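# Dispense one adhesive dot onto every gold pad

## Task

Deposit a single adhesive dot from the dispenser onto every gold pad printed on the plate. Each dot must hold roughly 110 microliters, keep its rounded shape rather than being squashed, and lie entirely within its own pad. Adhesive must not land anywhere else, other pads included; anything beyond a minor smear counts as failure. The scrap strip beside the plate may be used for trials or for purging paste. Any paste still seeping from the tip, or dangling from it as a long thread, will drop vertically once you stop, whatever the height. Finish with the tip raised well clear of the plate, and move the tool out of the way at the end.

## Robot and tools

Robot: one six-joint arm (a UR7e-type arm) carrying a dispensing head instead of a gripper. A motor drives a plunger against a piston in a 55 ml paste barrel. Paste leaves through a plastic tip with a 3 mm opening. There is only this one arm, so every call commands that arm alone.

Frames: the scene frame has its origin on the table top directly below the arm base, +z up, and +y to the left when facing along +x. The base may be slightly tilted. The tool point is the centre of the tip's open end, and its own +z axis points out of the tip, so with the tip aimed at the table, tool +z is roughly scene -z. For the first 89 mm back from the tip only the slim tip and barrel (about 28 mm wide) exist; further back the wrist camera block (on tool -y) and the case (mostly tool -x) stick out up to 100 mm. Tilts up to 30 degrees still let only the tip touch a flat surface.

execute_actions(actions): a list of actions run in order. Each action is a table of up to 15 rows; each row lasts one control step (1/30 s), and a table with fewer rows repeats its last row until 15 steps are done. A row is 7 numbers, each in [-1, 1]: dx, dy, dz, rx, ry, rz, plunger. The first six are an offset, not a pose: a target displacement measured in the tool point's own axes from where the tool point was at the start of that action (for the first action of a call, from the pose in the latest result). Every row in a table refers back to that same start pose, not to the preceding row. Scale: 1.0 equals 0.6 m of translation or 180 degrees of rotation; rx, ry, rz form a single rotation vector. Each step the commanded pose is clipped to within 100 mm and 16 degrees of the measured pose, so large offsets need several actions. An empty list just returns the current state and images.

Plunger number: +1 advances the plunger at 640 ul/s of barrel volume, -1 withdraws it at the same rate, values in between scale proportionally, and anything within 0.01 of zero holds it. It only runs during actions; between actions it is treated as 0. Example: 110 ul at +0.5 (320 ul/s) is about 0.34 s of pushing, but the first push after a start or a pull-back delivers less because pressure has to build first, and flow continues after the plunger stops because pressure remains. A sufficient pull-back stops the flow; too much leaves a gap that the next push must close. Pulling back never sucks paste in. Flow behaviour varies with the paste and how full the barrel is, so calibrate on the scrap strip first.

Dot technique: hold the tip vertical (a tilted tip throws paste sideways) with its end about one bead diameter, or slightly less, above the surface. Too low flattens the dot; touching the surface blocks the tip; too high gives a late, wandering thread. After dispensing, pull back to end the flow, then lift straight up so the connecting thread breaks; leaving sideways drags a string across the plate. Leftover paste on the tip drops onto the next surface approached, and paste pushed out in air eventually falls. A blocked tip stalls the motor (status fault); clearing it needs a long pull-back before lifting, or the stored paste pours out.

move(target, speed, blocking): drives the tool point in a straight line toward one target. target is one 7-number row as above: an offset in tool axes from the pose in the latest result that shows one, same scale; its plunger value is applied at the start and acts until the move ends. speed is top speed in m/s, 0.002 to 0.5 (default 0.25); turning is capped at twice that in rad/s. Paths last 0.5 to 10 s and stop short after 10 s. It does not avoid obstacles and may overshoot speed near a straight elbow. blocking=false returns after 0.5 s while the arm keeps going; then only wait or stop are accepted until a result shows the move ended. The 'move:' line reports how it ended (done, off_target, moving, held, fault), which limits applied (paced = pose clipped, held = steps blocked by a check), and distance to target.

wait(seconds): 0 to 10, lets the scene run holding the last command; returns early if a move ends. stop(): brakes a running move, needing room to decelerate. zoom_image(camera, region): camera is cam_high or cam_low; region [x0, y0, x1, y1] in pixels, at most 504 by 504, origin top-left of the 672x504 image. read_manual(section): returns only licence texts. finished_scene(scene): ends the given scene number irreversibly, after the robot holds its last command; the goal must be met and stay met.

Results: the state line gives end_effector_position (m) and end_effector_quat_wxyz in the scene frame, plus velocities. 'Hand target' is the pose the controller now drives toward. Step readings list positions at some steps; HELD marks steps held back. 'pose unreachable' means the clearance check altered or blocked the command. force_n and torque_nm are a single wrist sample at the tool point in tool axes (n/a at the start, force capped at 50 N per axis); a z force clearly below its in-air value means the tip is pressing on something, and then the tool point height equals the surface height. Noise is up to 2.4 N with a fixed offset up to about 4 N. left_ml is paste left by motor count; status is ready, moving, empty or fault. Joint torques include drive output even in free air.

Avoid: the arm is stiff, so pushing even slightly past contact can trigger a fault; 150 N on any part, or a joint reaching its load limit (138 N m for the three big joints, 25.7 N m for the wrists), stops the arm for 10 s and cancels the rest of the call. Approach surfaces slowly. Motors heating to 85 degrees C brake the arm. Avoid drops, slams and hard presses; commands lag about 0.17 s and the arm keeps holding the last command while you think.

Each tool is called after "Emit:" in YAML: its name, and indented under it one key for each argument.

## Session

Emit:
execute_actions:
  actions: []

Scene clock: 0.00 s.
end_effector_position=(+0.4100, -0.0639, +0.2295) left_ml=33.1 status=ready force_n=(+2.0, +0.3, +2.7) torque_nm=(+0.42, -0.78, -0.12) end_effector_quat_wxyz=(-0.251, +0.609, +0.707, +0.256) end_effector_velocity=(+0.000, -0.000, +0.000) end_effector_angular_velocity=(-0.000, -0.001, -0.001)
Joint positions: [-0.34  -1.813  1.651 -1.407 -1.572 -1.91 ]
Joint velocities: [ 0.     0.    -0.001 -0.    -0.     0.   ]
Joint torques (N m, as the arm reports them, + toward a larger angle): no reading
Motor temperatures (°C, as the motors report them): [29 31 29 34 35 34]
Hand target: +0.410, -0.064, +0.229; -0.251, +0.609, +0.707, +0.256

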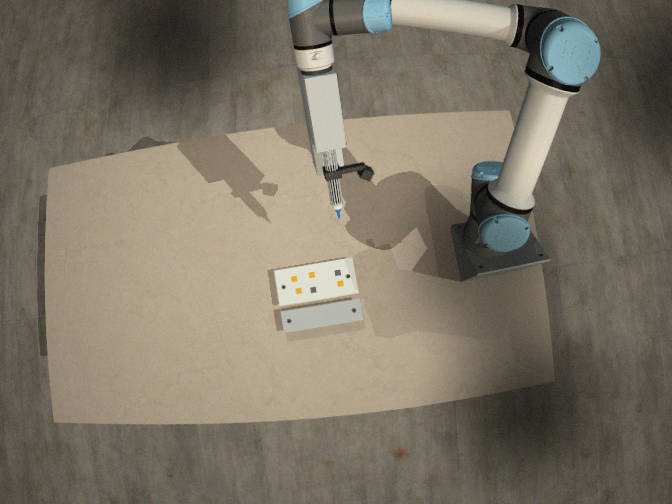

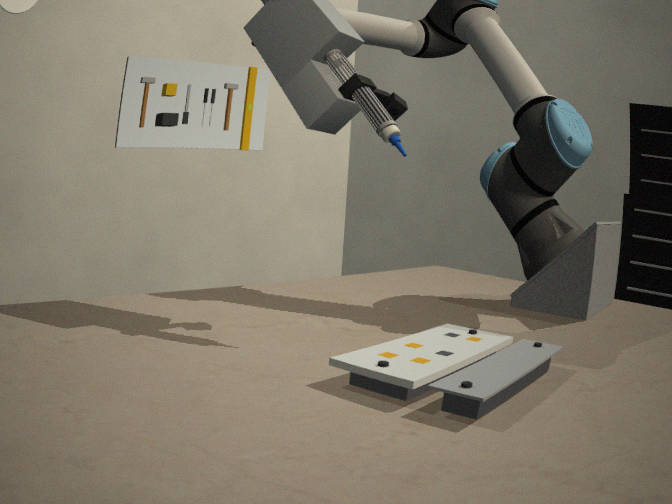

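Emit:
move:
  target: [0,0,0,0.0196,-0.2332,0,0]
  speed: 0.4

Scene clock: 2.97 s.
end_effector_position=(+0.4104, -0.0640, +0.2299) left_ml=33.1 status=ready force_n=(-3.1, -1.4, +2.3) torque_nm=(-0.38, +0.92, +0.03) end_effector_quat_wxyz=(+0.001, +0.653, +0.758, +0.001) end_effector_velocity=(-0.001, +0.001, -0.000) end_effector_angular_velocity=(-0.014, +0.006, -0.003)
Joint positions: [ 0.37  -1.494  1.576 -1.276 -2.218 -1.073]
Joint velocities: [ 0.007  0.015 -0.008  0.016 -0.005  0.021]
Joint torques (N m, as the arm reports them, + toward a larger angle): [ 21.33   3.84 -28.54  -1.41  -1.35   2.03]
Motor temperatures (°C, as the motors report them): [29 31 29 34 35 34]
Hand target: +0.410, -0.064, +0.230; +0.001, +0.653, +0.757, -0.000
Off the commanded pose: 0.001 m, 0 deg.
move: done

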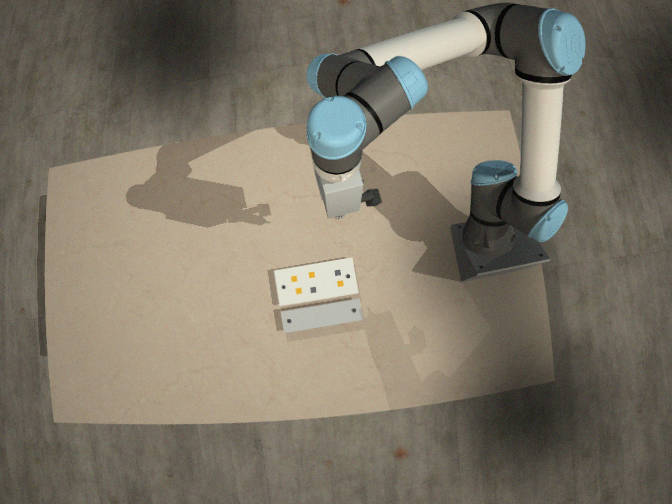

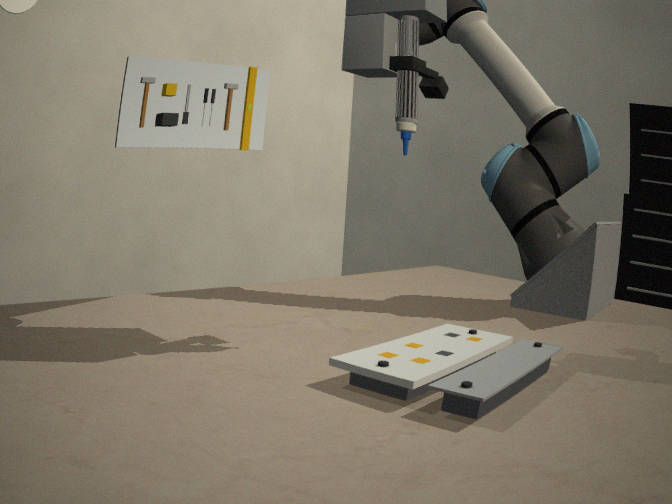

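Emit:
zoom_image:
  camera: "cam_high"
  region: [250, 240, 390, 345]

Region (250, 240, 390, 345) of cam_high's 672x504 image, scaled by 3.600, with more detail than that image has; it fills the top 378 rows of this view, and the rest is white.

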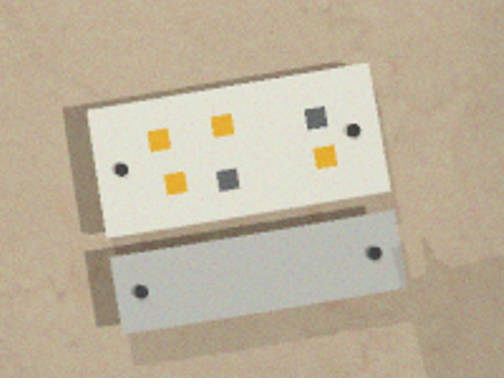

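Emit:
move:
  target: [0.3773,0.1268,0.25,0,0,0,0]
  speed: 0.3

Scene clock: 8.43 s.
end_effector_position=(+0.4519, +0.1708, +0.0805) left_ml=33.1 status=ready force_n=(-0.8, -0.4, +5.7) torque_nm=(-0.12, +0.47, +0.01) end_effector_quat_wxyz=(+0.001, +0.653, +0.758, +0.001) end_effector_velocity=(+0.002, +0.002, -0.002) end_effector_angular_velocity=(-0.000, -0.000, +0.001)
Joint positions: [ 0.436 -1.06   1.722 -1.812 -2.192 -0.998]
Joint velocities: [-0.001  0.007 -0.003 -0.004 -0.    -0.002]
Joint torques (N m, as the arm reports them, + toward a larger angle): [ 22.93 -10.8  -34.09  -4.05  -1.53  -2.11]
Motor temperatures (°C, as the motors report them): [29 31 29 34 35 34]
Hand target: +0.452, +0.171, +0.080; +0.001, +0.653, +0.758, +0.001
Off the commanded pose: 0.001 m, 0 deg.
move: done

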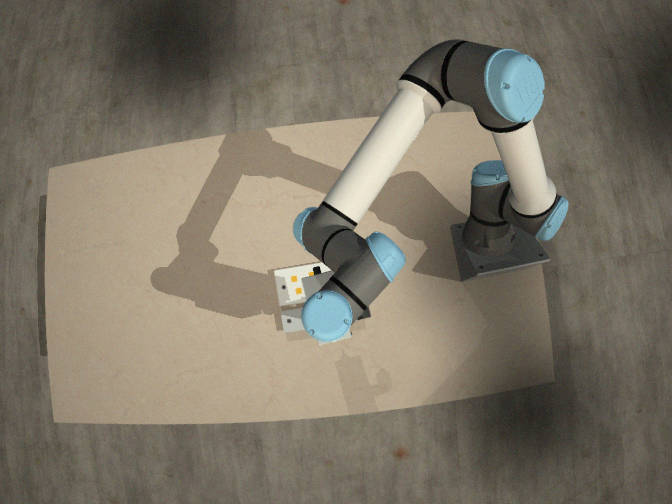

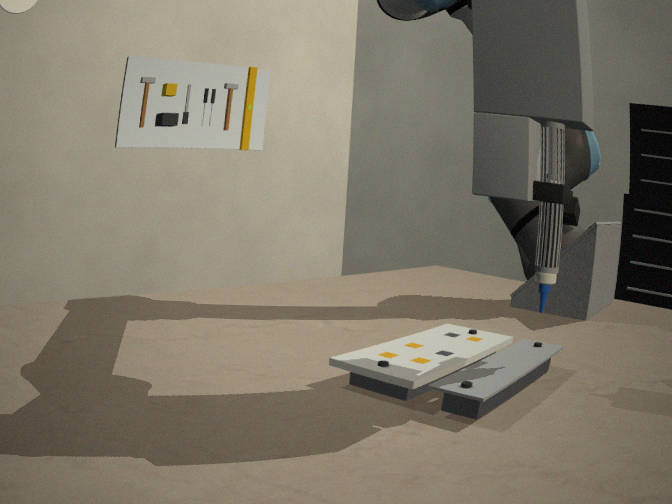

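Emit:
move:
  target: [0,0,0.07,0,0,0,0]
  speed: 0.03

Scene clock: 10.47 s.
end_effector_position=(+0.4518, +0.1708, +0.0389) left_ml=33.1 status=ready force_n=(-4.1, +0.0, +4.0) torque_nm=(+0.13, +1.57, -0.06) end_effector_quat_wxyz=(+0.001, +0.653, +0.758, +0.001) end_effector_velocity=(-0.000, -0.000, -0.003) end_effector_angular_velocity=(+0.000, +0.000, +0.000)
Joint positions: [ 0.395 -1.044  1.807 -1.94  -2.209 -1.044]
Joint velocities: [-0.003  0.001  0.007 -0.01  -0.001 -0.004]
Joint torques (N m, as the arm reports them, + toward a larger angle): [12.13 -8.73 -7.91 -3.63 -1.56 -2.66]
Motor temperatures (°C, as the motors report them): [29 31 29 34 35 34]
Hand target: +0.452, +0.171, +0.039; +0.001, +0.653, +0.758, +0.001
Off the commanded pose: 0.000 m, 0 deg.
move: done

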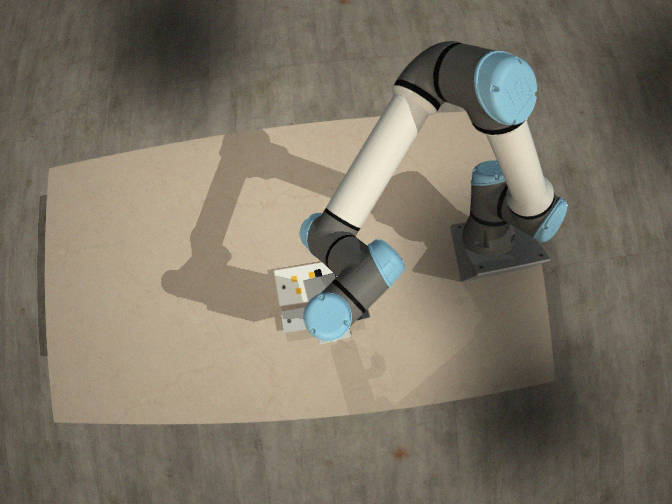

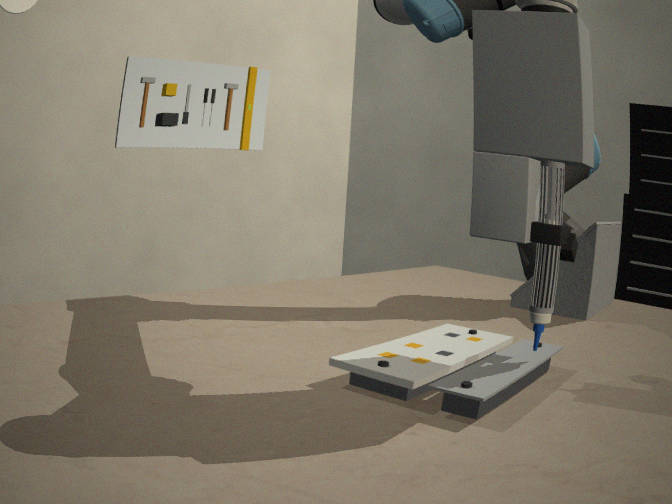

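Emit:
zoom_image:
  camera: "cam_low"
  region: [440, 300, 600, 420]

Region (440, 300, 600, 420) of cam_low's 672x504 image, scaled by 3.150, with more detail than that image has; it fills the top 378 rows of this view, and the rest is white.

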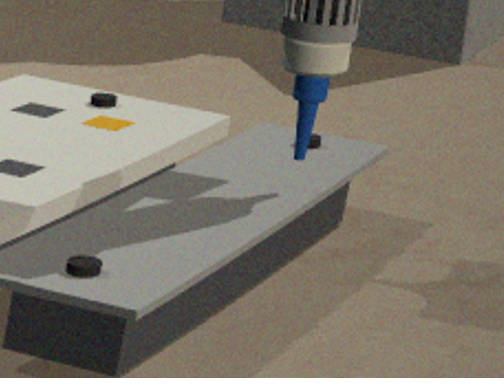

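Emit:
move:
  target: [0,0,0.0167,0,0,0,0]
  speed: 0.01

Scene clock: 13.20 s.
end_effector_position=(+0.4518, +0.1708, +0.0292) left_ml=33.1 status=ready force_n=(-0.8, +0.4, +4.8) torque_nm=(+0.35, +0.34, +0.20) end_effector_quat_wxyz=(+0.001, +0.653, +0.758, +0.001) end_effector_velocity=(-0.000, +0.000, -0.003) end_effector_angular_velocity=(-0.000, -0.000, +0.001)
Joint positions: [ 0.385 -1.039  1.825 -1.97  -2.212 -1.056]
Joint velocities: [-0.003  0.001  0.005 -0.009 -0.001 -0.004]
Joint torques (N m, as the arm reports them, + toward a larger angle): [13.87 -9.78 -8.69 -3.55 -1.48 -2.16]
Motor temperatures (°C, as the motors report them): [29 31 29 34 35 34]
Hand target: +0.452, +0.171, +0.029; +0.001, +0.653, +0.758, +0.001
Off the commanded pose: 0.000 m, 0 deg.
move: done

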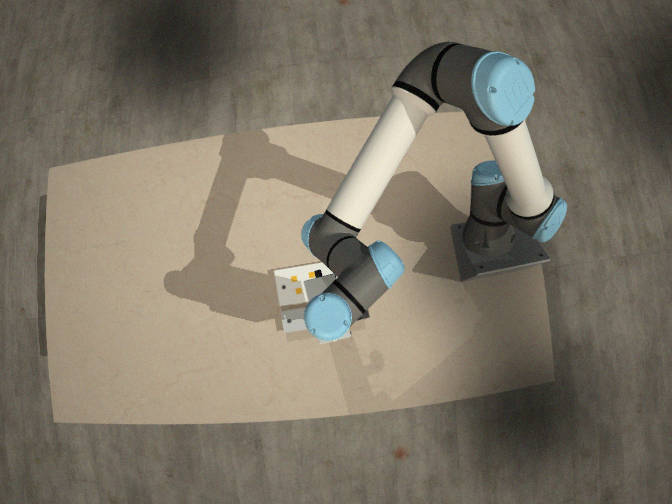

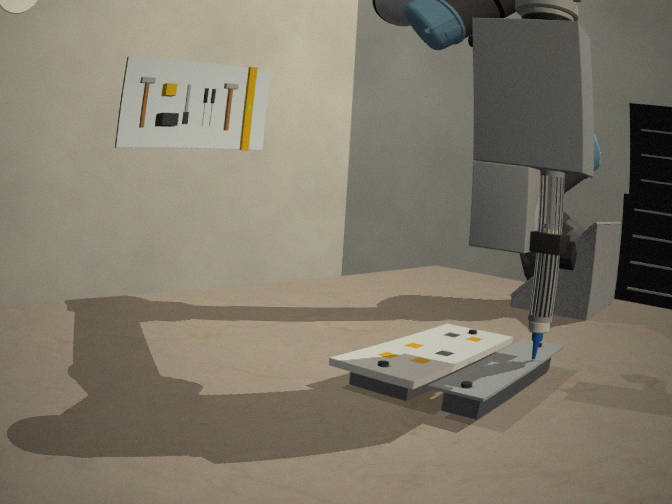

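Emit:
zoom_image:
  camera: "cam_low"
  region: [440, 300, 600, 420]

Region (440, 300, 600, 420) of cam_low's 672x504 image, scaled by 3.150, with more detail than that image has; it fills the top 378 rows of this view, and the rest is white.

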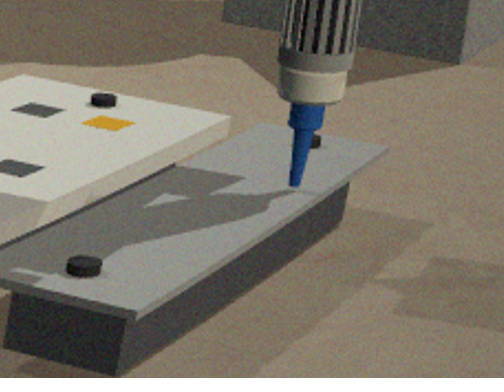

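Emit:
execute_actions:
  actions:
    - [[-0.0165,-0.0025,-0.0038,0,0,0,0]]
    - [[0,0,0,0,0,0,0.35]]
    - [[0,0,0,0,0,0,0]]
    - [[0,0,0,0,0,0,0]]

Emit:
zoom_image:
  camera: "cam_low"
  region: [440, 300, 600, 420]

Scene clock: 16.07 s.
end_effector_position=(+0.4518, +0.1610, +0.0314) left_ml=33.0 status=ready force_n=(+0.5, +2.0, +5.3) torque_nm=(+0.89, -0.27, +0.28) end_effector_quat_wxyz=(+0.001, +0.653, +0.758, +0.001) end_effector_velocity=(+0.000, -0.000, -0.000) end_effector_angular_velocity=(+0.000, +0.001, -0.001)
Joint positions: [ 0.377 -1.059  1.835 -1.964 -2.215 -1.065]
Joint velocities: [-0.001  0.001 -0.    -0.001  0.     0.   ]
Joint torques (N m, as the arm reports them, + toward a larger angle): [ 20.25 -13.24 -21.14  -3.28  -0.89   1.86]
Motor temperatures (°C, as the motors report them): [29 31 29 34 35 34]
Hand target: +0.452, +0.161, +0.031; +0.001, +0.653, +0.758, +0.001
Off the commanded pose: 0.000 m, 0 deg.
Step readings (end_effector_position; steps 1 to 15: 1st action; 16 to 30: 2nd action; 31 to 45: 3rd action; 46 to 60: 4th action):
0: (+0.4518, +0.1708, +0.0289)
1: (+0.4518, +0.1708, +0.0289)
2: (+0.4517, +0.1698, +0.0289)
4: (+0.4517, +0.1666, +0.0297)
8: (+0.4518, +0.1629, +0.0308)
15: (+0.4518, +0.1611, +0.0314)
16: (+0.4518, +0.1611, +0.0314)
17: (+0.4518, +0.1610, +0.0314)
19: (+0.4518, +0.1610, +0.0314)
23: (+0.4518, +0.1610, +0.0314)
30: (+0.4518, +0.1610, +0.0314)
31: (+0.4518, +0.1610, +0.0314)
32: (+0.4518, +0.1610, +0.0314)
34: (+0.4518, +0.1610, +0.0314)
38: (+0.4518, +0.1610, +0.0314)
45: (+0.4518, +0.1610, +0.0314)
46: (+0.4518, +0.1610, +0.0314)
47: (+0.4518, +0.1610, +0.0314)
49: (+0.4518, +0.1610, +0.0314)
53: (+0.4518, +0.1610, +0.0314)
60: end_effector_position above

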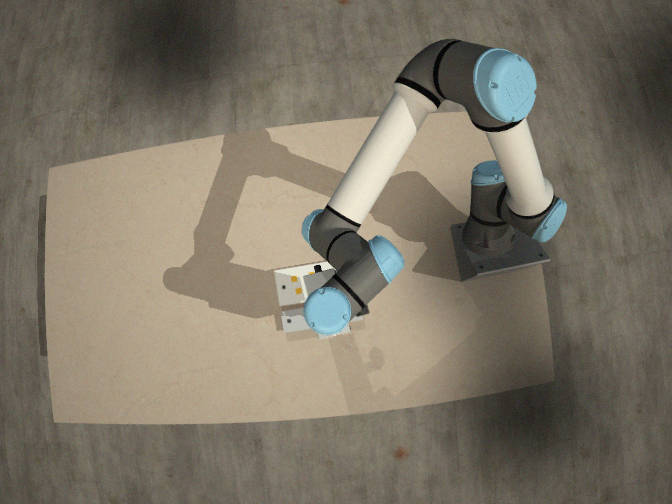

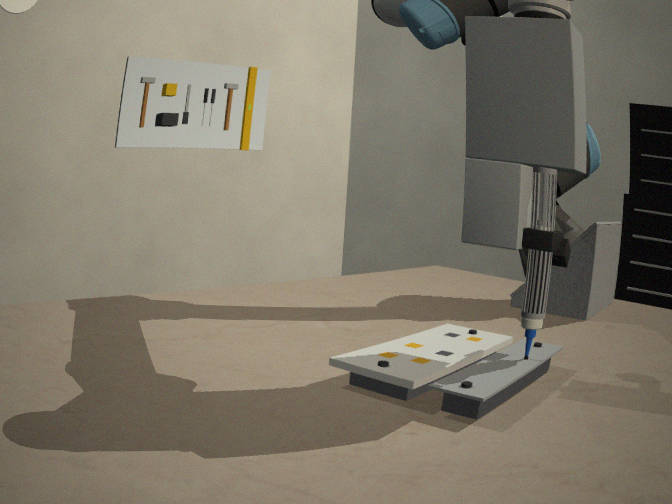

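Region (440, 300, 600, 420) of cam_low's 672x504 image, scaled by 3.150, with more detail than that image has; it fills the top 378 rows of this view, and the rest is white.

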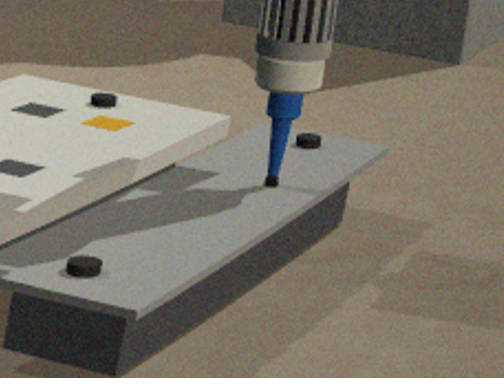

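Emit:
wait:
  seconds: 2

Emit:
zoom_image:
  camera: "cam_low"
  region: [480, 320, 580, 395]

Scene clock: 18.33 s.
end_effector_position=(+0.4518, +0.1610, +0.0314) left_ml=33.0 status=ready force_n=(-2.6, +0.5, +2.6) torque_nm=(+0.41, +0.95, +0.08) end_effector_quat_wxyz=(+0.001, +0.653, +0.758, +0.001) end_effector_velocity=(+0.000, -0.000, +0.000) end_effector_angular_velocity=(+0.000, -0.000, -0.000)
Joint positions: [ 0.377 -1.059  1.835 -1.964 -2.215 -1.065]
Joint velocities: [-0. -0. -0. -0. -0. -0.]
Joint torques (N m, as the arm reports them, + toward a larger angle): [ 19.29 -13.76 -20.76  -3.31  -0.99   1.92]
Motor temperatures (°C, as the motors report them): [29 31 29 34 35 34]
Hand target: +0.452, +0.161, +0.031; +0.001, +0.653, +0.758, +0.001
Off the commanded pose: 0.000 m, 0 deg.
wait: 2.00 s; at rest from the start

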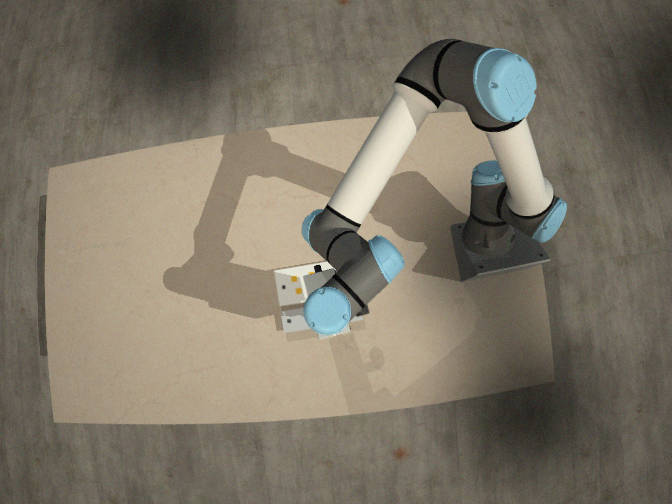

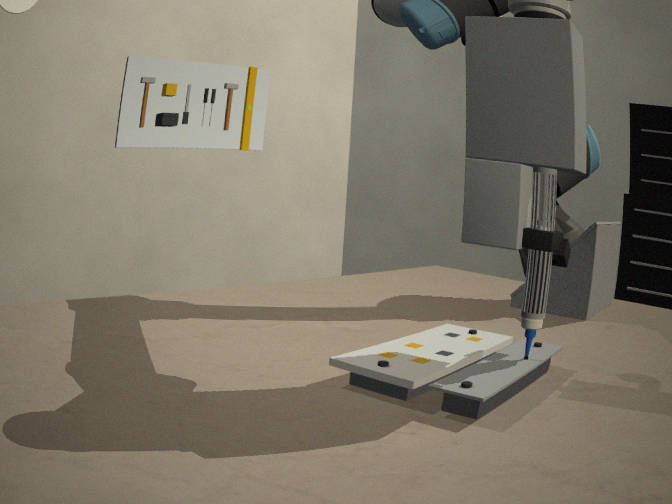

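Region (480, 320, 580, 395) of cam_low's 672x504 image, scaled by 5.040, with more detail than that image has; it fills the top 378 rows of this view, and the rest is white.

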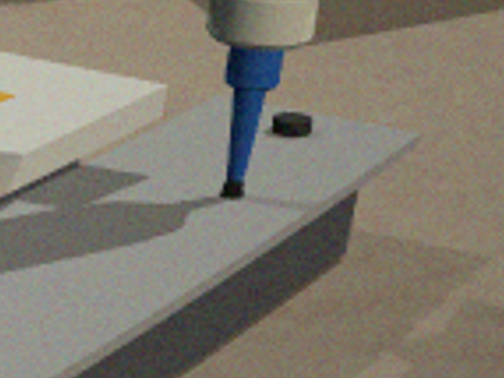

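Emit:
execute_actions:
  actions:
    - [[0,0,-0.03,0,0,0,0]]
    - [[0,0.03,0,0,0,0,0]]

Emit:
zoom_image:
  camera: "cam_low"
  region: [460, 300, 580, 390]

Scene clock: 20.33 s.
end_effector_position=(+0.4690, +0.1636, +0.0488) left_ml=33.0 status=ready force_n=(+0.0, +1.4, +4.3) torque_nm=(+0.68, +0.02, +0.17) end_effector_quat_wxyz=(+0.001, +0.653, +0.758, +0.001) end_effector_velocity=(+0.004, +0.001, +0.000) end_effector_angular_velocity=(-0.001, +0.000, +0.001)
Joint positions: [ 0.383 -1.041  1.759 -1.904 -2.213 -1.058]
Joint velocities: [-0.001  0.01  -0.013  0.004 -0.001 -0.002]
Joint torques (N m, as the arm reports them, + toward a larger angle): [ 13.47 -11.54 -31.5   -1.58  -1.54  -2.23]
Motor temperatures (°C, as the motors report them): [29 31 29 34 35 34]
Hand target: +0.470, +0.164, +0.049; +0.001, +0.653, +0.758, +0.001
Off the commanded pose: 0.001 m, 0 deg.
Step readings (end_effector_position; steps 1 to 15: 1st action; 16 to 30: 2nd action):
0: (+0.4518, +0.1610, +0.0314)
1: (+0.4518, +0.1611, +0.0314)
2: (+0.4521, +0.1613, +0.0330)
4: (+0.4521, +0.1613, +0.0388)
8: (+0.4519, +0.1611, +0.0455)
15: (+0.4518, +0.1611, +0.0487)
16: (+0.4518, +0.1611, +0.0489)
17: (+0.4532, +0.1613, +0.0489)
19: (+0.4591, +0.1621, +0.0491)
23: (+0.4658, +0.1631, +0.0490)
30: end_effector_position above

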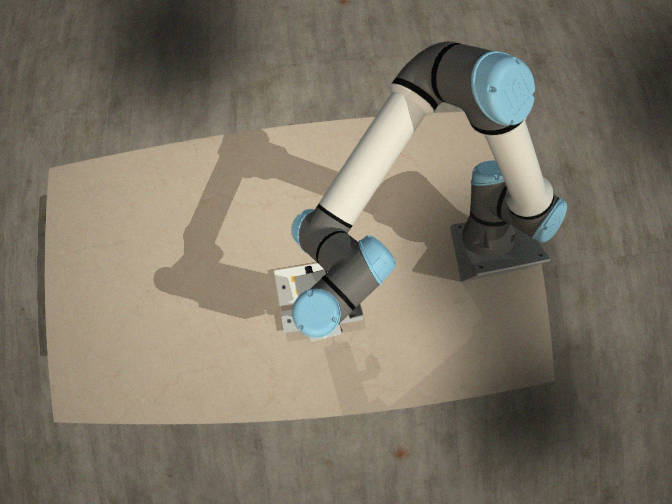

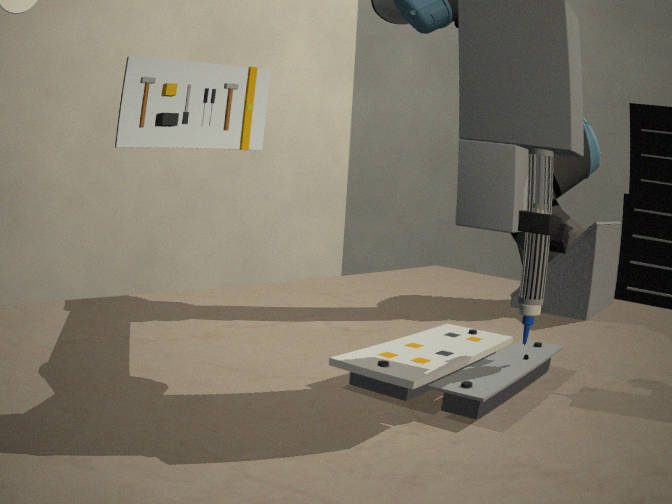

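Region (460, 300, 580, 390) of cam_low's 672x504 image, scaled by 4.200, with more detail than that image has; it fills the top 378 rows of this view, and the rest is white.

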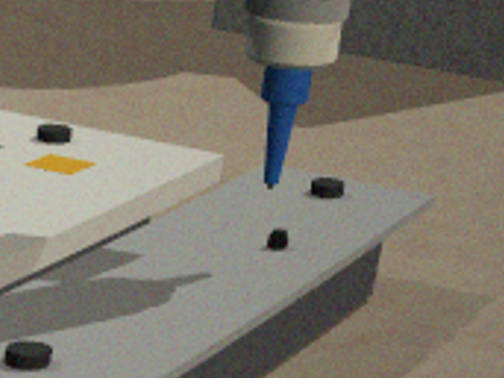

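Emit:
execute_actions:
  actions:
    - [[0,0,0.029,0,0,0,0]]
    - [[0,0,0,0,0,0,0.656]]
    - [[0,0,0,0,0,0,0]]
    - [[0,0,0,0,0,0,-0.3125]]
    - [[0,0,-0.03,0,0,0,0]]
    - [[0,0.03,0,0,0,0,0]]

Emit:
zoom_image:
  camera: "cam_low"
  region: [460, 300, 580, 390]

Scene clock: 23.87 s.
end_effector_position=(+0.4862, +0.1661, +0.0494) left_ml=32.9 status=ready force_n=(-1.3, +0.7, +4.5) torque_nm=(+0.45, +0.47, +0.01) end_effector_quat_wxyz=(+0.001, +0.653, +0.758, +0.001) end_effector_velocity=(+0.005, +0.001, -0.000) end_effector_angular_velocity=(-0.000, +0.000, +0.000)
Joint positions: [ 0.372 -1.013  1.714 -1.895 -2.217 -1.071]
Joint velocities: [-0.003  0.01  -0.014  0.003 -0.001 -0.003]
Joint torques (N m, as the arm reports them, + toward a larger angle): [ 14.69 -11.13 -34.03  -1.18  -1.46  -2.16]
Motor temperatures (°C, as the motors report them): [29 31 29 34 35 34]
Hand target: +0.487, +0.166, +0.049; +0.001, +0.653, +0.758, +0.001
Off the commanded pose: 0.001 m, 0 deg.
Step readings (end_effector_position; steps 1 to 15: 1st action; 16 to 30: 2nd action; 31 to 45: 3rd action; 46 to 60: 4th action; 61 to 75: 5th action; 76 to 90: 6th action):
0: (+0.4696, +0.1637, +0.0488)
1: (+0.4696, +0.1637, +0.0487)
2: (+0.4695, +0.1635, +0.0472)
4: (+0.4691, +0.1634, +0.0416)
8: (+0.4689, +0.1635, +0.0351)
15: (+0.4690, +0.1636, +0.0321)
16: (+0.4690, +0.1636, +0.0319)
17: (+0.4690, +0.1636, +0.0319)
19: (+0.4690, +0.1636, +0.0319)
23: (+0.4689, +0.1635, +0.0319)
30: (+0.4690, +0.1635, +0.0320)
31: (+0.4690, +0.1635, +0.0320)
32: (+0.4690, +0.1635, +0.0320)
34: (+0.4690, +0.1635, +0.0320)
38: (+0.4690, +0.1635, +0.0320)
45: (+0.4690, +0.1635, +0.0320)
46: (+0.4690, +0.1635, +0.0320)
47: (+0.4690, +0.1635, +0.0320)
49: (+0.4690, +0.1635, +0.0320)
53: (+0.4690, +0.1635, +0.0320)
60: (+0.4690, +0.1635, +0.0320)
61: (+0.4690, +0.1636, +0.0320)
62: (+0.4692, +0.1638, +0.0336)
64: (+0.4693, +0.1638, +0.0395)
68: (+0.4691, +0.1636, +0.0461)
75: (+0.4690, +0.1636, +0.0493)
76: (+0.4690, +0.1636, +0.0495)
77: (+0.4704, +0.1638, +0.0495)
79: (+0.4763, +0.1646, +0.0496)
83: (+0.4830, +0.1656, +0.0496)
90: end_effector_position above

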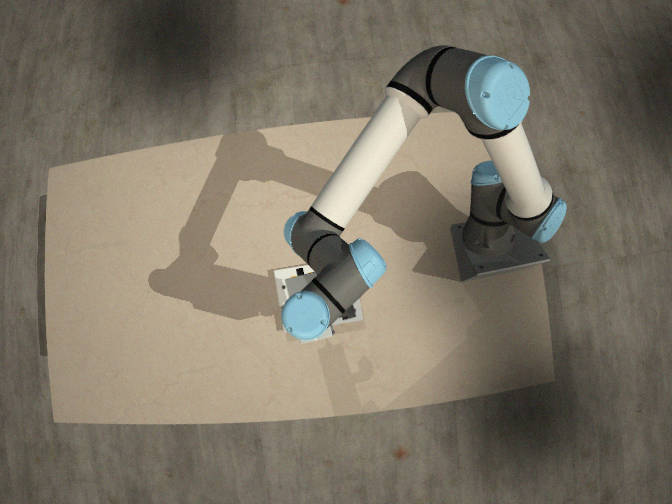

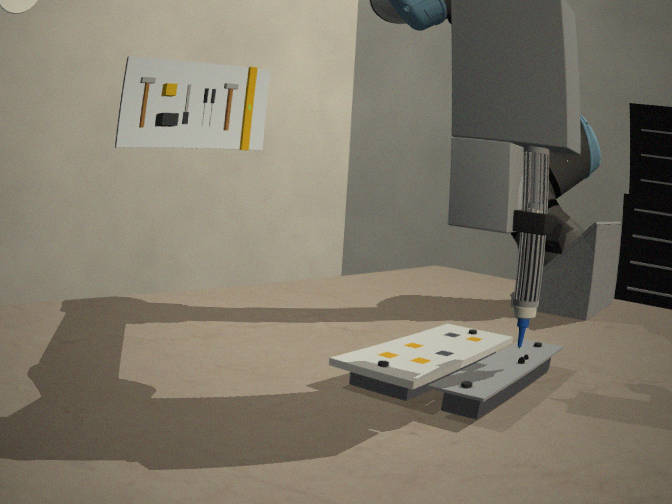

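Region (460, 300, 580, 390) of cam_low's 672x504 image, scaled by 4.200, with more detail than that image has; it fills the top 378 rows of this view, and the rest is white.

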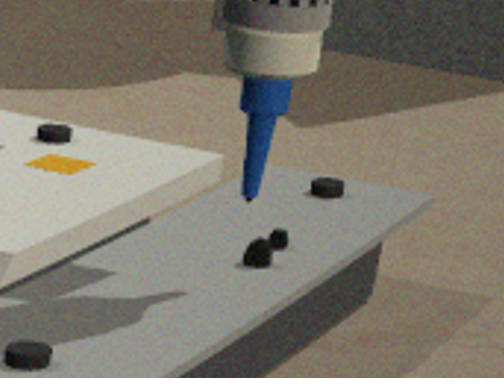

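Emit:
execute_actions:
  actions:
    - [[0,0,0.0295,0,0,0,0]]
    - [[0,0,0,0,0,0,0.656]]
    - [[0,0,0,0,0,0,0]]
    - [[0,0,0,0,0,0,-0.3125]]
    - [[0,0,-0.03,0,0,0,0]]
    - [[0,0.03,0,0,0,0,0]]

Emit:
zoom_image:
  camera: "cam_low"
  region: [460, 300, 580, 390]

Scene clock: 27.40 s.
end_effector_position=(+0.5033, +0.1686, +0.0497) left_ml=32.8 status=ready force_n=(-1.8, +2.0, +2.9) torque_nm=(+0.82, +0.73, +0.01) end_effector_quat_wxyz=(+0.001, +0.653, +0.758, +0.001) end_effector_velocity=(+0.005, +0.001, -0.000) end_effector_angular_velocity=(-0.001, +0.001, +0.000)
Joint positions: [ 0.362 -0.984  1.669 -1.885 -2.221 -1.083]
Joint velocities: [-0.003  0.01  -0.015  0.005 -0.001 -0.003]
Joint torques (N m, as the arm reports them, + toward a larger angle): [ 14.49 -14.4  -32.46  -0.9   -1.64  -1.9 ]
Motor temperatures (°C, as the motors report them): [29 31 29 34 35 34]
Hand target: +0.504, +0.169, +0.050; +0.001, +0.653, +0.758, +0.001
Off the commanded pose: 0.001 m, 0 deg.
Step readings (end_effector_position; steps 1 to 15: 1st action; 16 to 30: 2nd action; 31 to 45: 3rd action; 46 to 60: 4th action; 61 to 75: 5th action; 76 to 90: 6th action):
0: (+0.4868, +0.1662, +0.0494)
1: (+0.4868, +0.1662, +0.0493)
2: (+0.4866, +0.1660, +0.0477)
4: (+0.4863, +0.1659, +0.0420)
8: (+0.4861, +0.1660, +0.0355)
15: (+0.4862, +0.1661, +0.0323)
16: (+0.4862, +0.1661, +0.0322)
17: (+0.4862, +0.1661, +0.0321)
19: (+0.4862, +0.1661, +0.0321)
23: (+0.4860, +0.1660, +0.0321)
30: (+0.4861, +0.1660, +0.0322)
31: (+0.4861, +0.1660, +0.0322)
32: (+0.4861, +0.1660, +0.0322)
34: (+0.4861, +0.1660, +0.0322)
38: (+0.4861, +0.1660, +0.0322)
45: (+0.4861, +0.1660, +0.0322)
46: (+0.4861, +0.1660, +0.0322)
47: (+0.4861, +0.1660, +0.0322)
49: (+0.4861, +0.1660, +0.0322)
53: (+0.4861, +0.1660, +0.0322)
60: (+0.4861, +0.1660, +0.0322)
61: (+0.4862, +0.1661, +0.0323)
62: (+0.4864, +0.1663, +0.0339)
64: (+0.4864, +0.1663, +0.0397)
68: (+0.4863, +0.1661, +0.0464)
75: (+0.4862, +0.1661, +0.0496)
76: (+0.4862, +0.1661, +0.0497)
77: (+0.4875, +0.1663, +0.0498)
79: (+0.4934, +0.1671, +0.0499)
83: (+0.5002, +0.1681, +0.0498)
90: end_effector_position above

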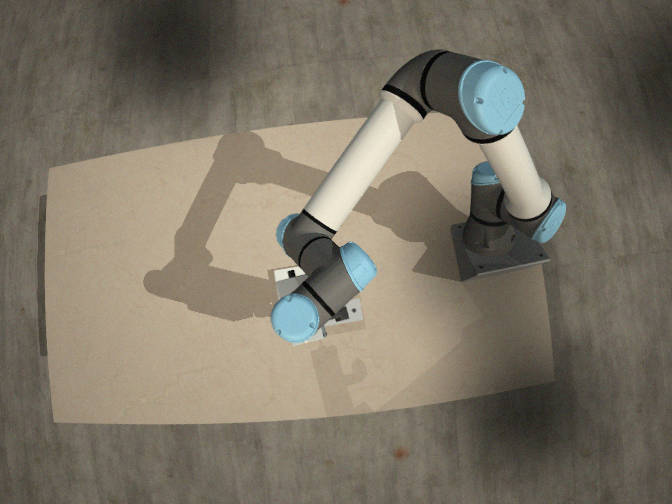

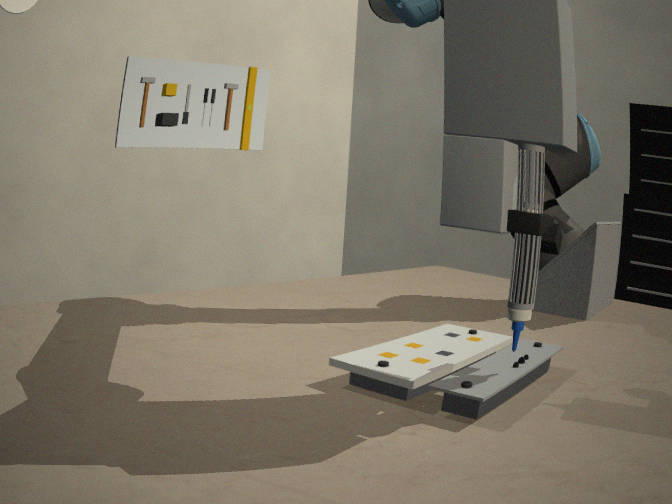

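Region (460, 300, 580, 390) of cam_low's 672x504 image, scaled by 4.200, with more detail than that image has; it fills the top 378 rows of this view, and the rest is white.

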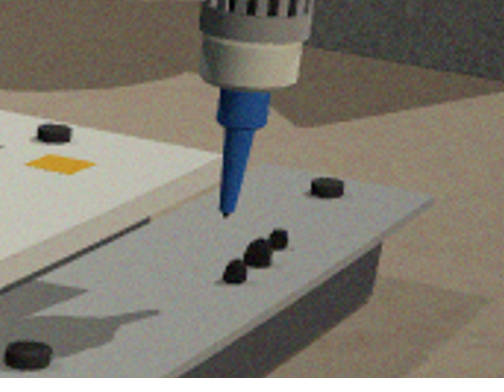

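Emit:
move:
  target: [-0.357,-0.205,-0.3,0,0,0,0]
  speed: 0.4

Emit:
zoom_image:
  camera: "cam_high"
  region: [250, 240, 390, 345]

Scene clock: 29.53 s.
end_effector_position=(+0.4136, -0.0612, +0.2290) left_ml=32.8 status=ready force_n=(-2.4, +2.4, +4.0) torque_nm=(+1.22, +0.87, +0.02) end_effector_quat_wxyz=(+0.001, +0.653, +0.758, +0.001) end_effector_velocity=(-0.001, -0.001, +0.002) end_effector_angular_velocity=(-0.001, +0.001, +0.001)
Joint positions: [ 0.369 -1.486  1.573 -1.282 -2.218 -1.074]
Joint velocities: [ 0.002 -0.    -0.005  0.008  0.     0.002]
Joint torques (N m, as the arm reports them, + toward a larger angle): [ 21.06 -17.2  -28.79  -1.01   1.79   2.01]
Motor temperatures (°C, as the motors report them): [29 31 29 34 35 34]
Hand target: +0.413, -0.061, +0.229; +0.001, +0.653, +0.758, +0.001
Off the commanded pose: 0.001 m, 0 deg.
move: done

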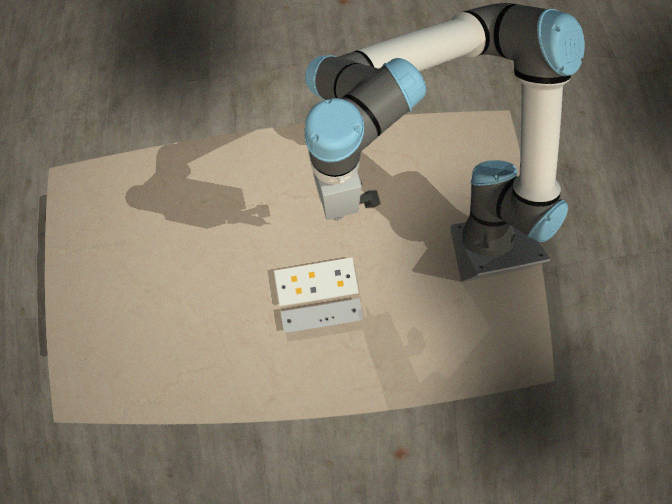

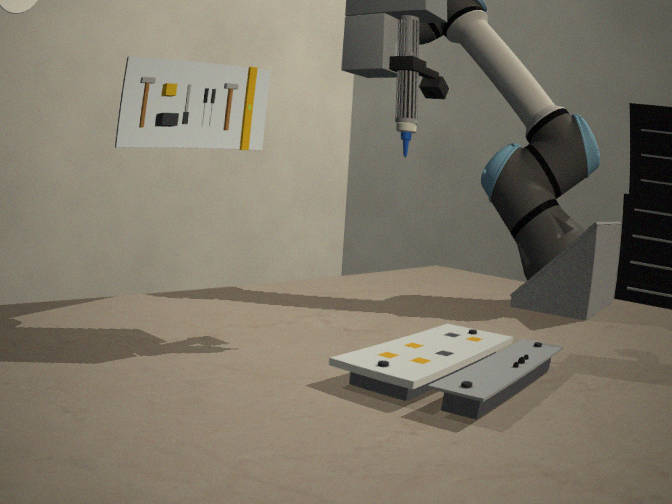

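Region (250, 240, 390, 345) of cam_high's 672x504 image, scaled by 3.600, with more detail than that image has; it fills the top 378 rows of this view, and the rest is white.

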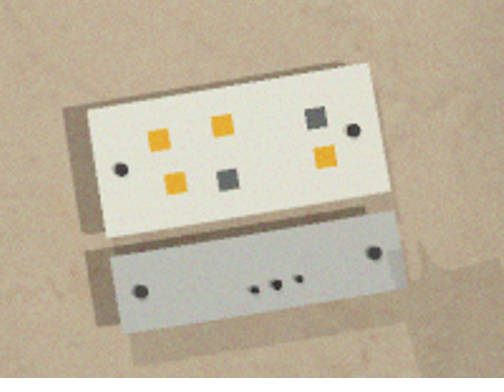

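Emit:
move:
  target: [0.2157,0.0449,0.3067,0,0,0,0]
  speed: 0.3

Emit:
zoom_image:
  camera: "cam_low"
  region: [360, 290, 540, 400]

Scene clock: 32.20 s.
end_effector_position=(+0.4209, +0.0705, +0.0454) left_ml=32.8 status=ready force_n=(-1.3, -0.2, +3.4) torque_nm=(+0.06, +0.44, +0.11) end_effector_quat_wxyz=(+0.001, +0.653, +0.758, +0.001) end_effector_velocity=(+0.001, +0.001, -0.003) end_effector_angular_velocity=(+0.001, -0.001, -0.001)
Joint positions: [ 0.311 -1.293  1.975 -1.919 -2.238 -1.143]
Joint velocities: [-0.003  0.004  0.004 -0.011 -0.    -0.003]
Joint torques (N m, as the arm reports them, + toward a larger angle): [ 7.67 -4.41 -9.27 -3.79 -1.57 -2.37]
Motor temperatures (°C, as the motors report them): [29 31 29 34 35 34]
Hand target: +0.421, +0.071, +0.045; +0.001, +0.653, +0.758, +0.001
Off the commanded pose: 0.001 m, 0 deg.
move: done

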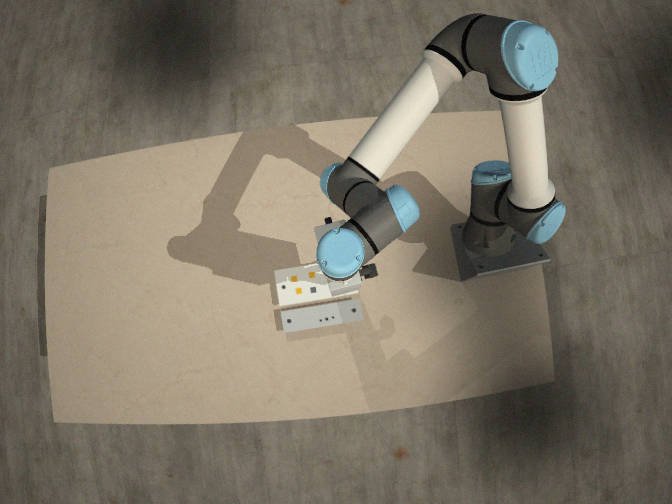

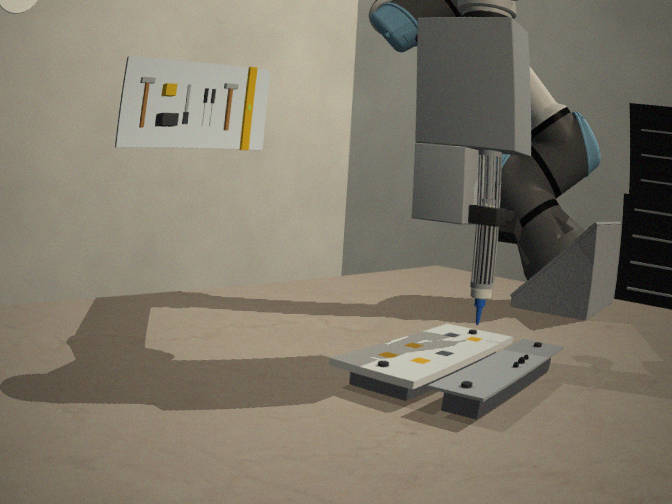

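Region (360, 290, 540, 400) of cam_low's 672x504 image, scaled by 2.800, with more detail than that image has.

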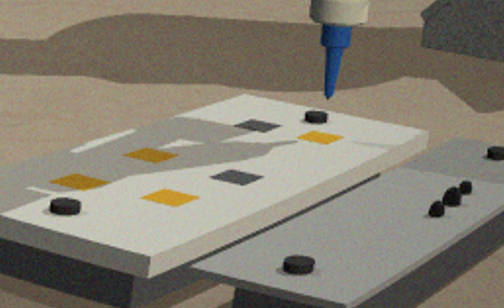

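Emit:
move:
  target: [0,0,0.02,0,0,0,0]
  speed: 0.03

Emit:
zoom_image:
  camera: "cam_low"
  region: [420, 300, 520, 375]

Scene clock: 33.30 s.
end_effector_position=(+0.4209, +0.0705, +0.0339) left_ml=32.8 status=ready force_n=(-1.0, -1.2, +4.7) torque_nm=(-0.16, +0.21, +0.18) end_effector_quat_wxyz=(+0.001, +0.653, +0.758, +0.001) end_effector_velocity=(-0.000, +0.000, -0.003) end_effector_angular_velocity=(-0.000, -0.000, +0.001)
Joint positions: [ 0.297 -1.287  1.999 -1.959 -2.243 -1.16 ]
Joint velocities: [-0.003  0.002  0.007 -0.011 -0.001 -0.005]
Joint torques (N m, as the arm reports them, + toward a larger angle): [  7.7   -2.41 -10.3   -3.6   -1.42  -2.53]
Motor temperatures (°C, as the motors report them): [29 31 29 34 35 34]
Hand target: +0.421, +0.071, +0.033; +0.001, +0.653, +0.758, +0.001
Off the commanded pose: 0.000 m, 0 deg.
move: done

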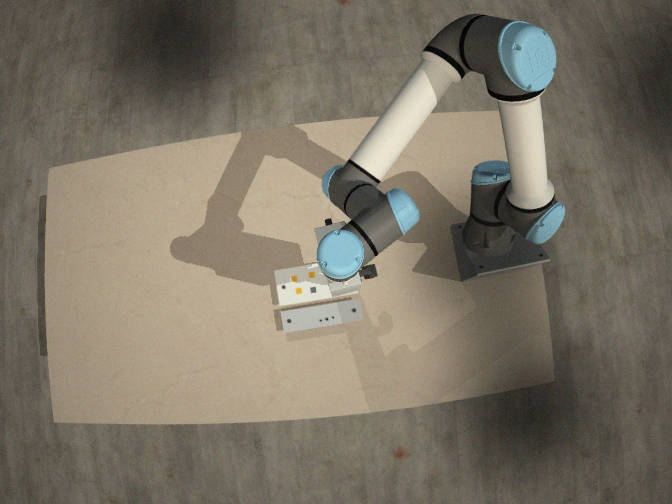

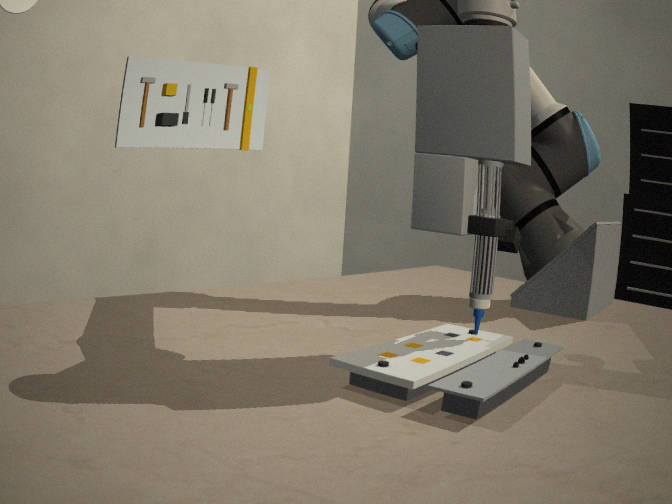

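Region (420, 300, 520, 375) of cam_low's 672x504 image, scaled by 5.040, with more detail than that image has; it fills the top 378 rows of this view, and the rest is white.

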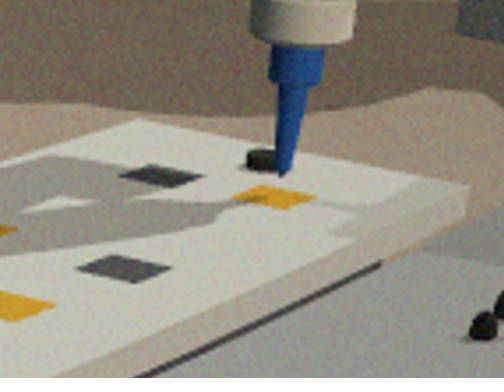

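Emit:
execute_actions:
  actions:
    - [[0,0,0.001,0,0,0,0.656]]
    - [[0,0,0,0,0,0,0]]
    - [[0,0,0,0,0,0,-0.3125]]
    - [[0,0,-0.03,0,0,0,0]]
    - [[-0.0724,0.1169,0,0,0,0,0]]
    - [[0,0,0,0,0,0,0]]

Emit:
zoom_image:
  camera: "cam_low"
  region: [380, 290, 520, 395]

Scene clock: 37.07 s.
end_effector_position=(+0.4931, +0.0388, +0.0509) left_ml=32.6 status=ready force_n=(-3.2, -2.0, +2.0) torque_nm=(-0.47, +1.16, -0.10) end_effector_quat_wxyz=(+0.002, +0.653, +0.757, +0.001) end_effector_velocity=(+0.000, +0.000, +0.001) end_effector_angular_velocity=(+0.001, -0.001, +0.000)
Joint positions: [ 0.226 -1.237  1.828 -1.894 -2.265 -1.247]
Joint velocities: [ 0.001 -0.001  0.    -0.001  0.    -0.   ]
Joint torques (N m, as the arm reports them, + toward a larger angle): [ 27.77 -29.56  -9.9   -3.65  -1.06   2.14]
Motor temperatures (°C, as the motors report them): [29 31 29 34 35 34]
Hand target: +0.493, +0.039, +0.051; +0.002, +0.653, +0.757, +0.001
Off the commanded pose: 0.000 m, 0 deg.
Step readings (end_effector_position; steps 1 to 15: 1st action; 16 to 30: 2nd action; 31 to 45: 3rd action; 46 to 60: 4th action; 61 to 75: 5th action; 76 to 90: 6th action):
0: (+0.4209, +0.0705, +0.0335)
1: (+0.4209, +0.0705, +0.0335)
2: (+0.4209, +0.0705, +0.0334)
4: (+0.4209, +0.0705, +0.0334)
8: (+0.4209, +0.0705, +0.0333)
15: (+0.4209, +0.0705, +0.0333)
16: (+0.4209, +0.0705, +0.0333)
17: (+0.4209, +0.0705, +0.0333)
19: (+0.4209, +0.0705, +0.0333)
23: (+0.4209, +0.0705, +0.0333)
30: (+0.4209, +0.0705, +0.0333)
31: (+0.4209, +0.0705, +0.0333)
32: (+0.4209, +0.0705, +0.0333)
34: (+0.4209, +0.0705, +0.0333)
38: (+0.4209, +0.0705, +0.0333)
45: (+0.4209, +0.0705, +0.0333)
46: (+0.4209, +0.0705, +0.0333)
47: (+0.4212, +0.0707, +0.0348)
49: (+0.4213, +0.0707, +0.0405)
53: (+0.4210, +0.0706, +0.0472)
60: (+0.4209, +0.0705, +0.0506)
61: (+0.4210, +0.0705, +0.0507)
62: (+0.4236, +0.0688, +0.0502)
64: (+0.4448, +0.0577, +0.0507)
68: (+0.4762, +0.0436, +0.0518)
75: (+0.4931, +0.0388, +0.0510)
76: (+0.4939, +0.0386, +0.0509)
77: (+0.4942, +0.0386, +0.0509)
79: (+0.4939, +0.0386, +0.0508)
83: (+0.4933, +0.0387, +0.0508)
90: end_effector_position above

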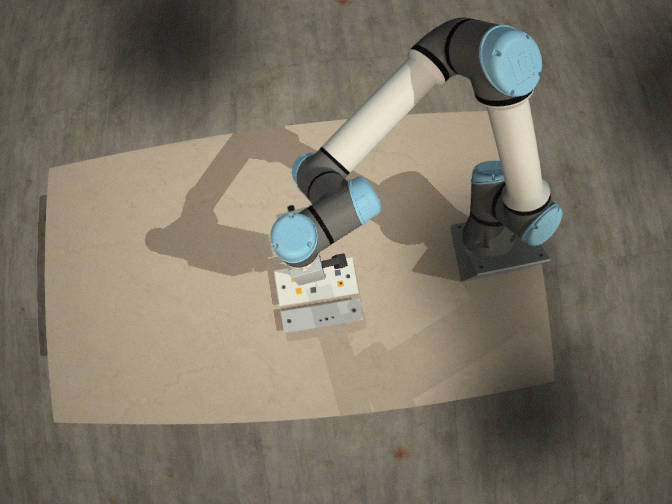

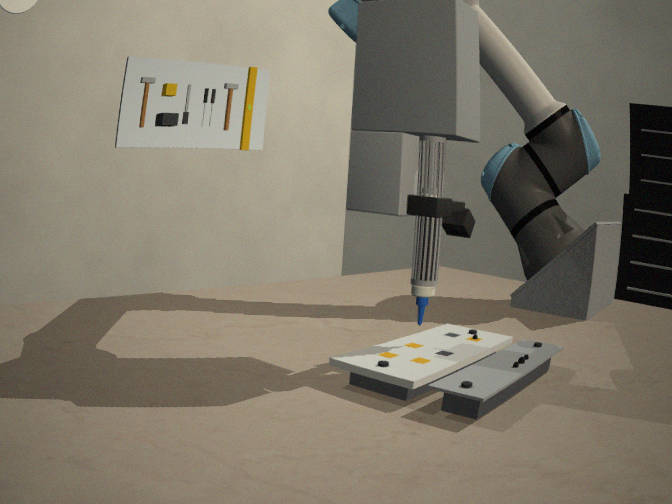

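Region (380, 290, 520, 395) of cam_low's 672x504 image, scaled by 3.600, with more detail than that image has; it fills the top 378 rows of this view, and the rest is white.

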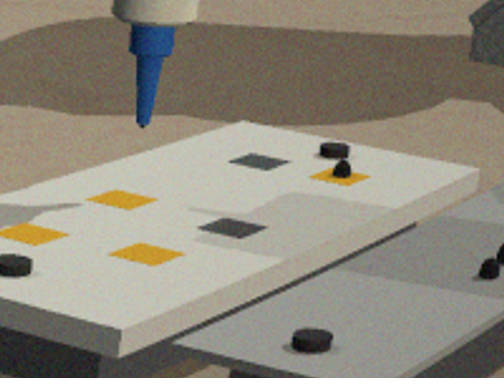

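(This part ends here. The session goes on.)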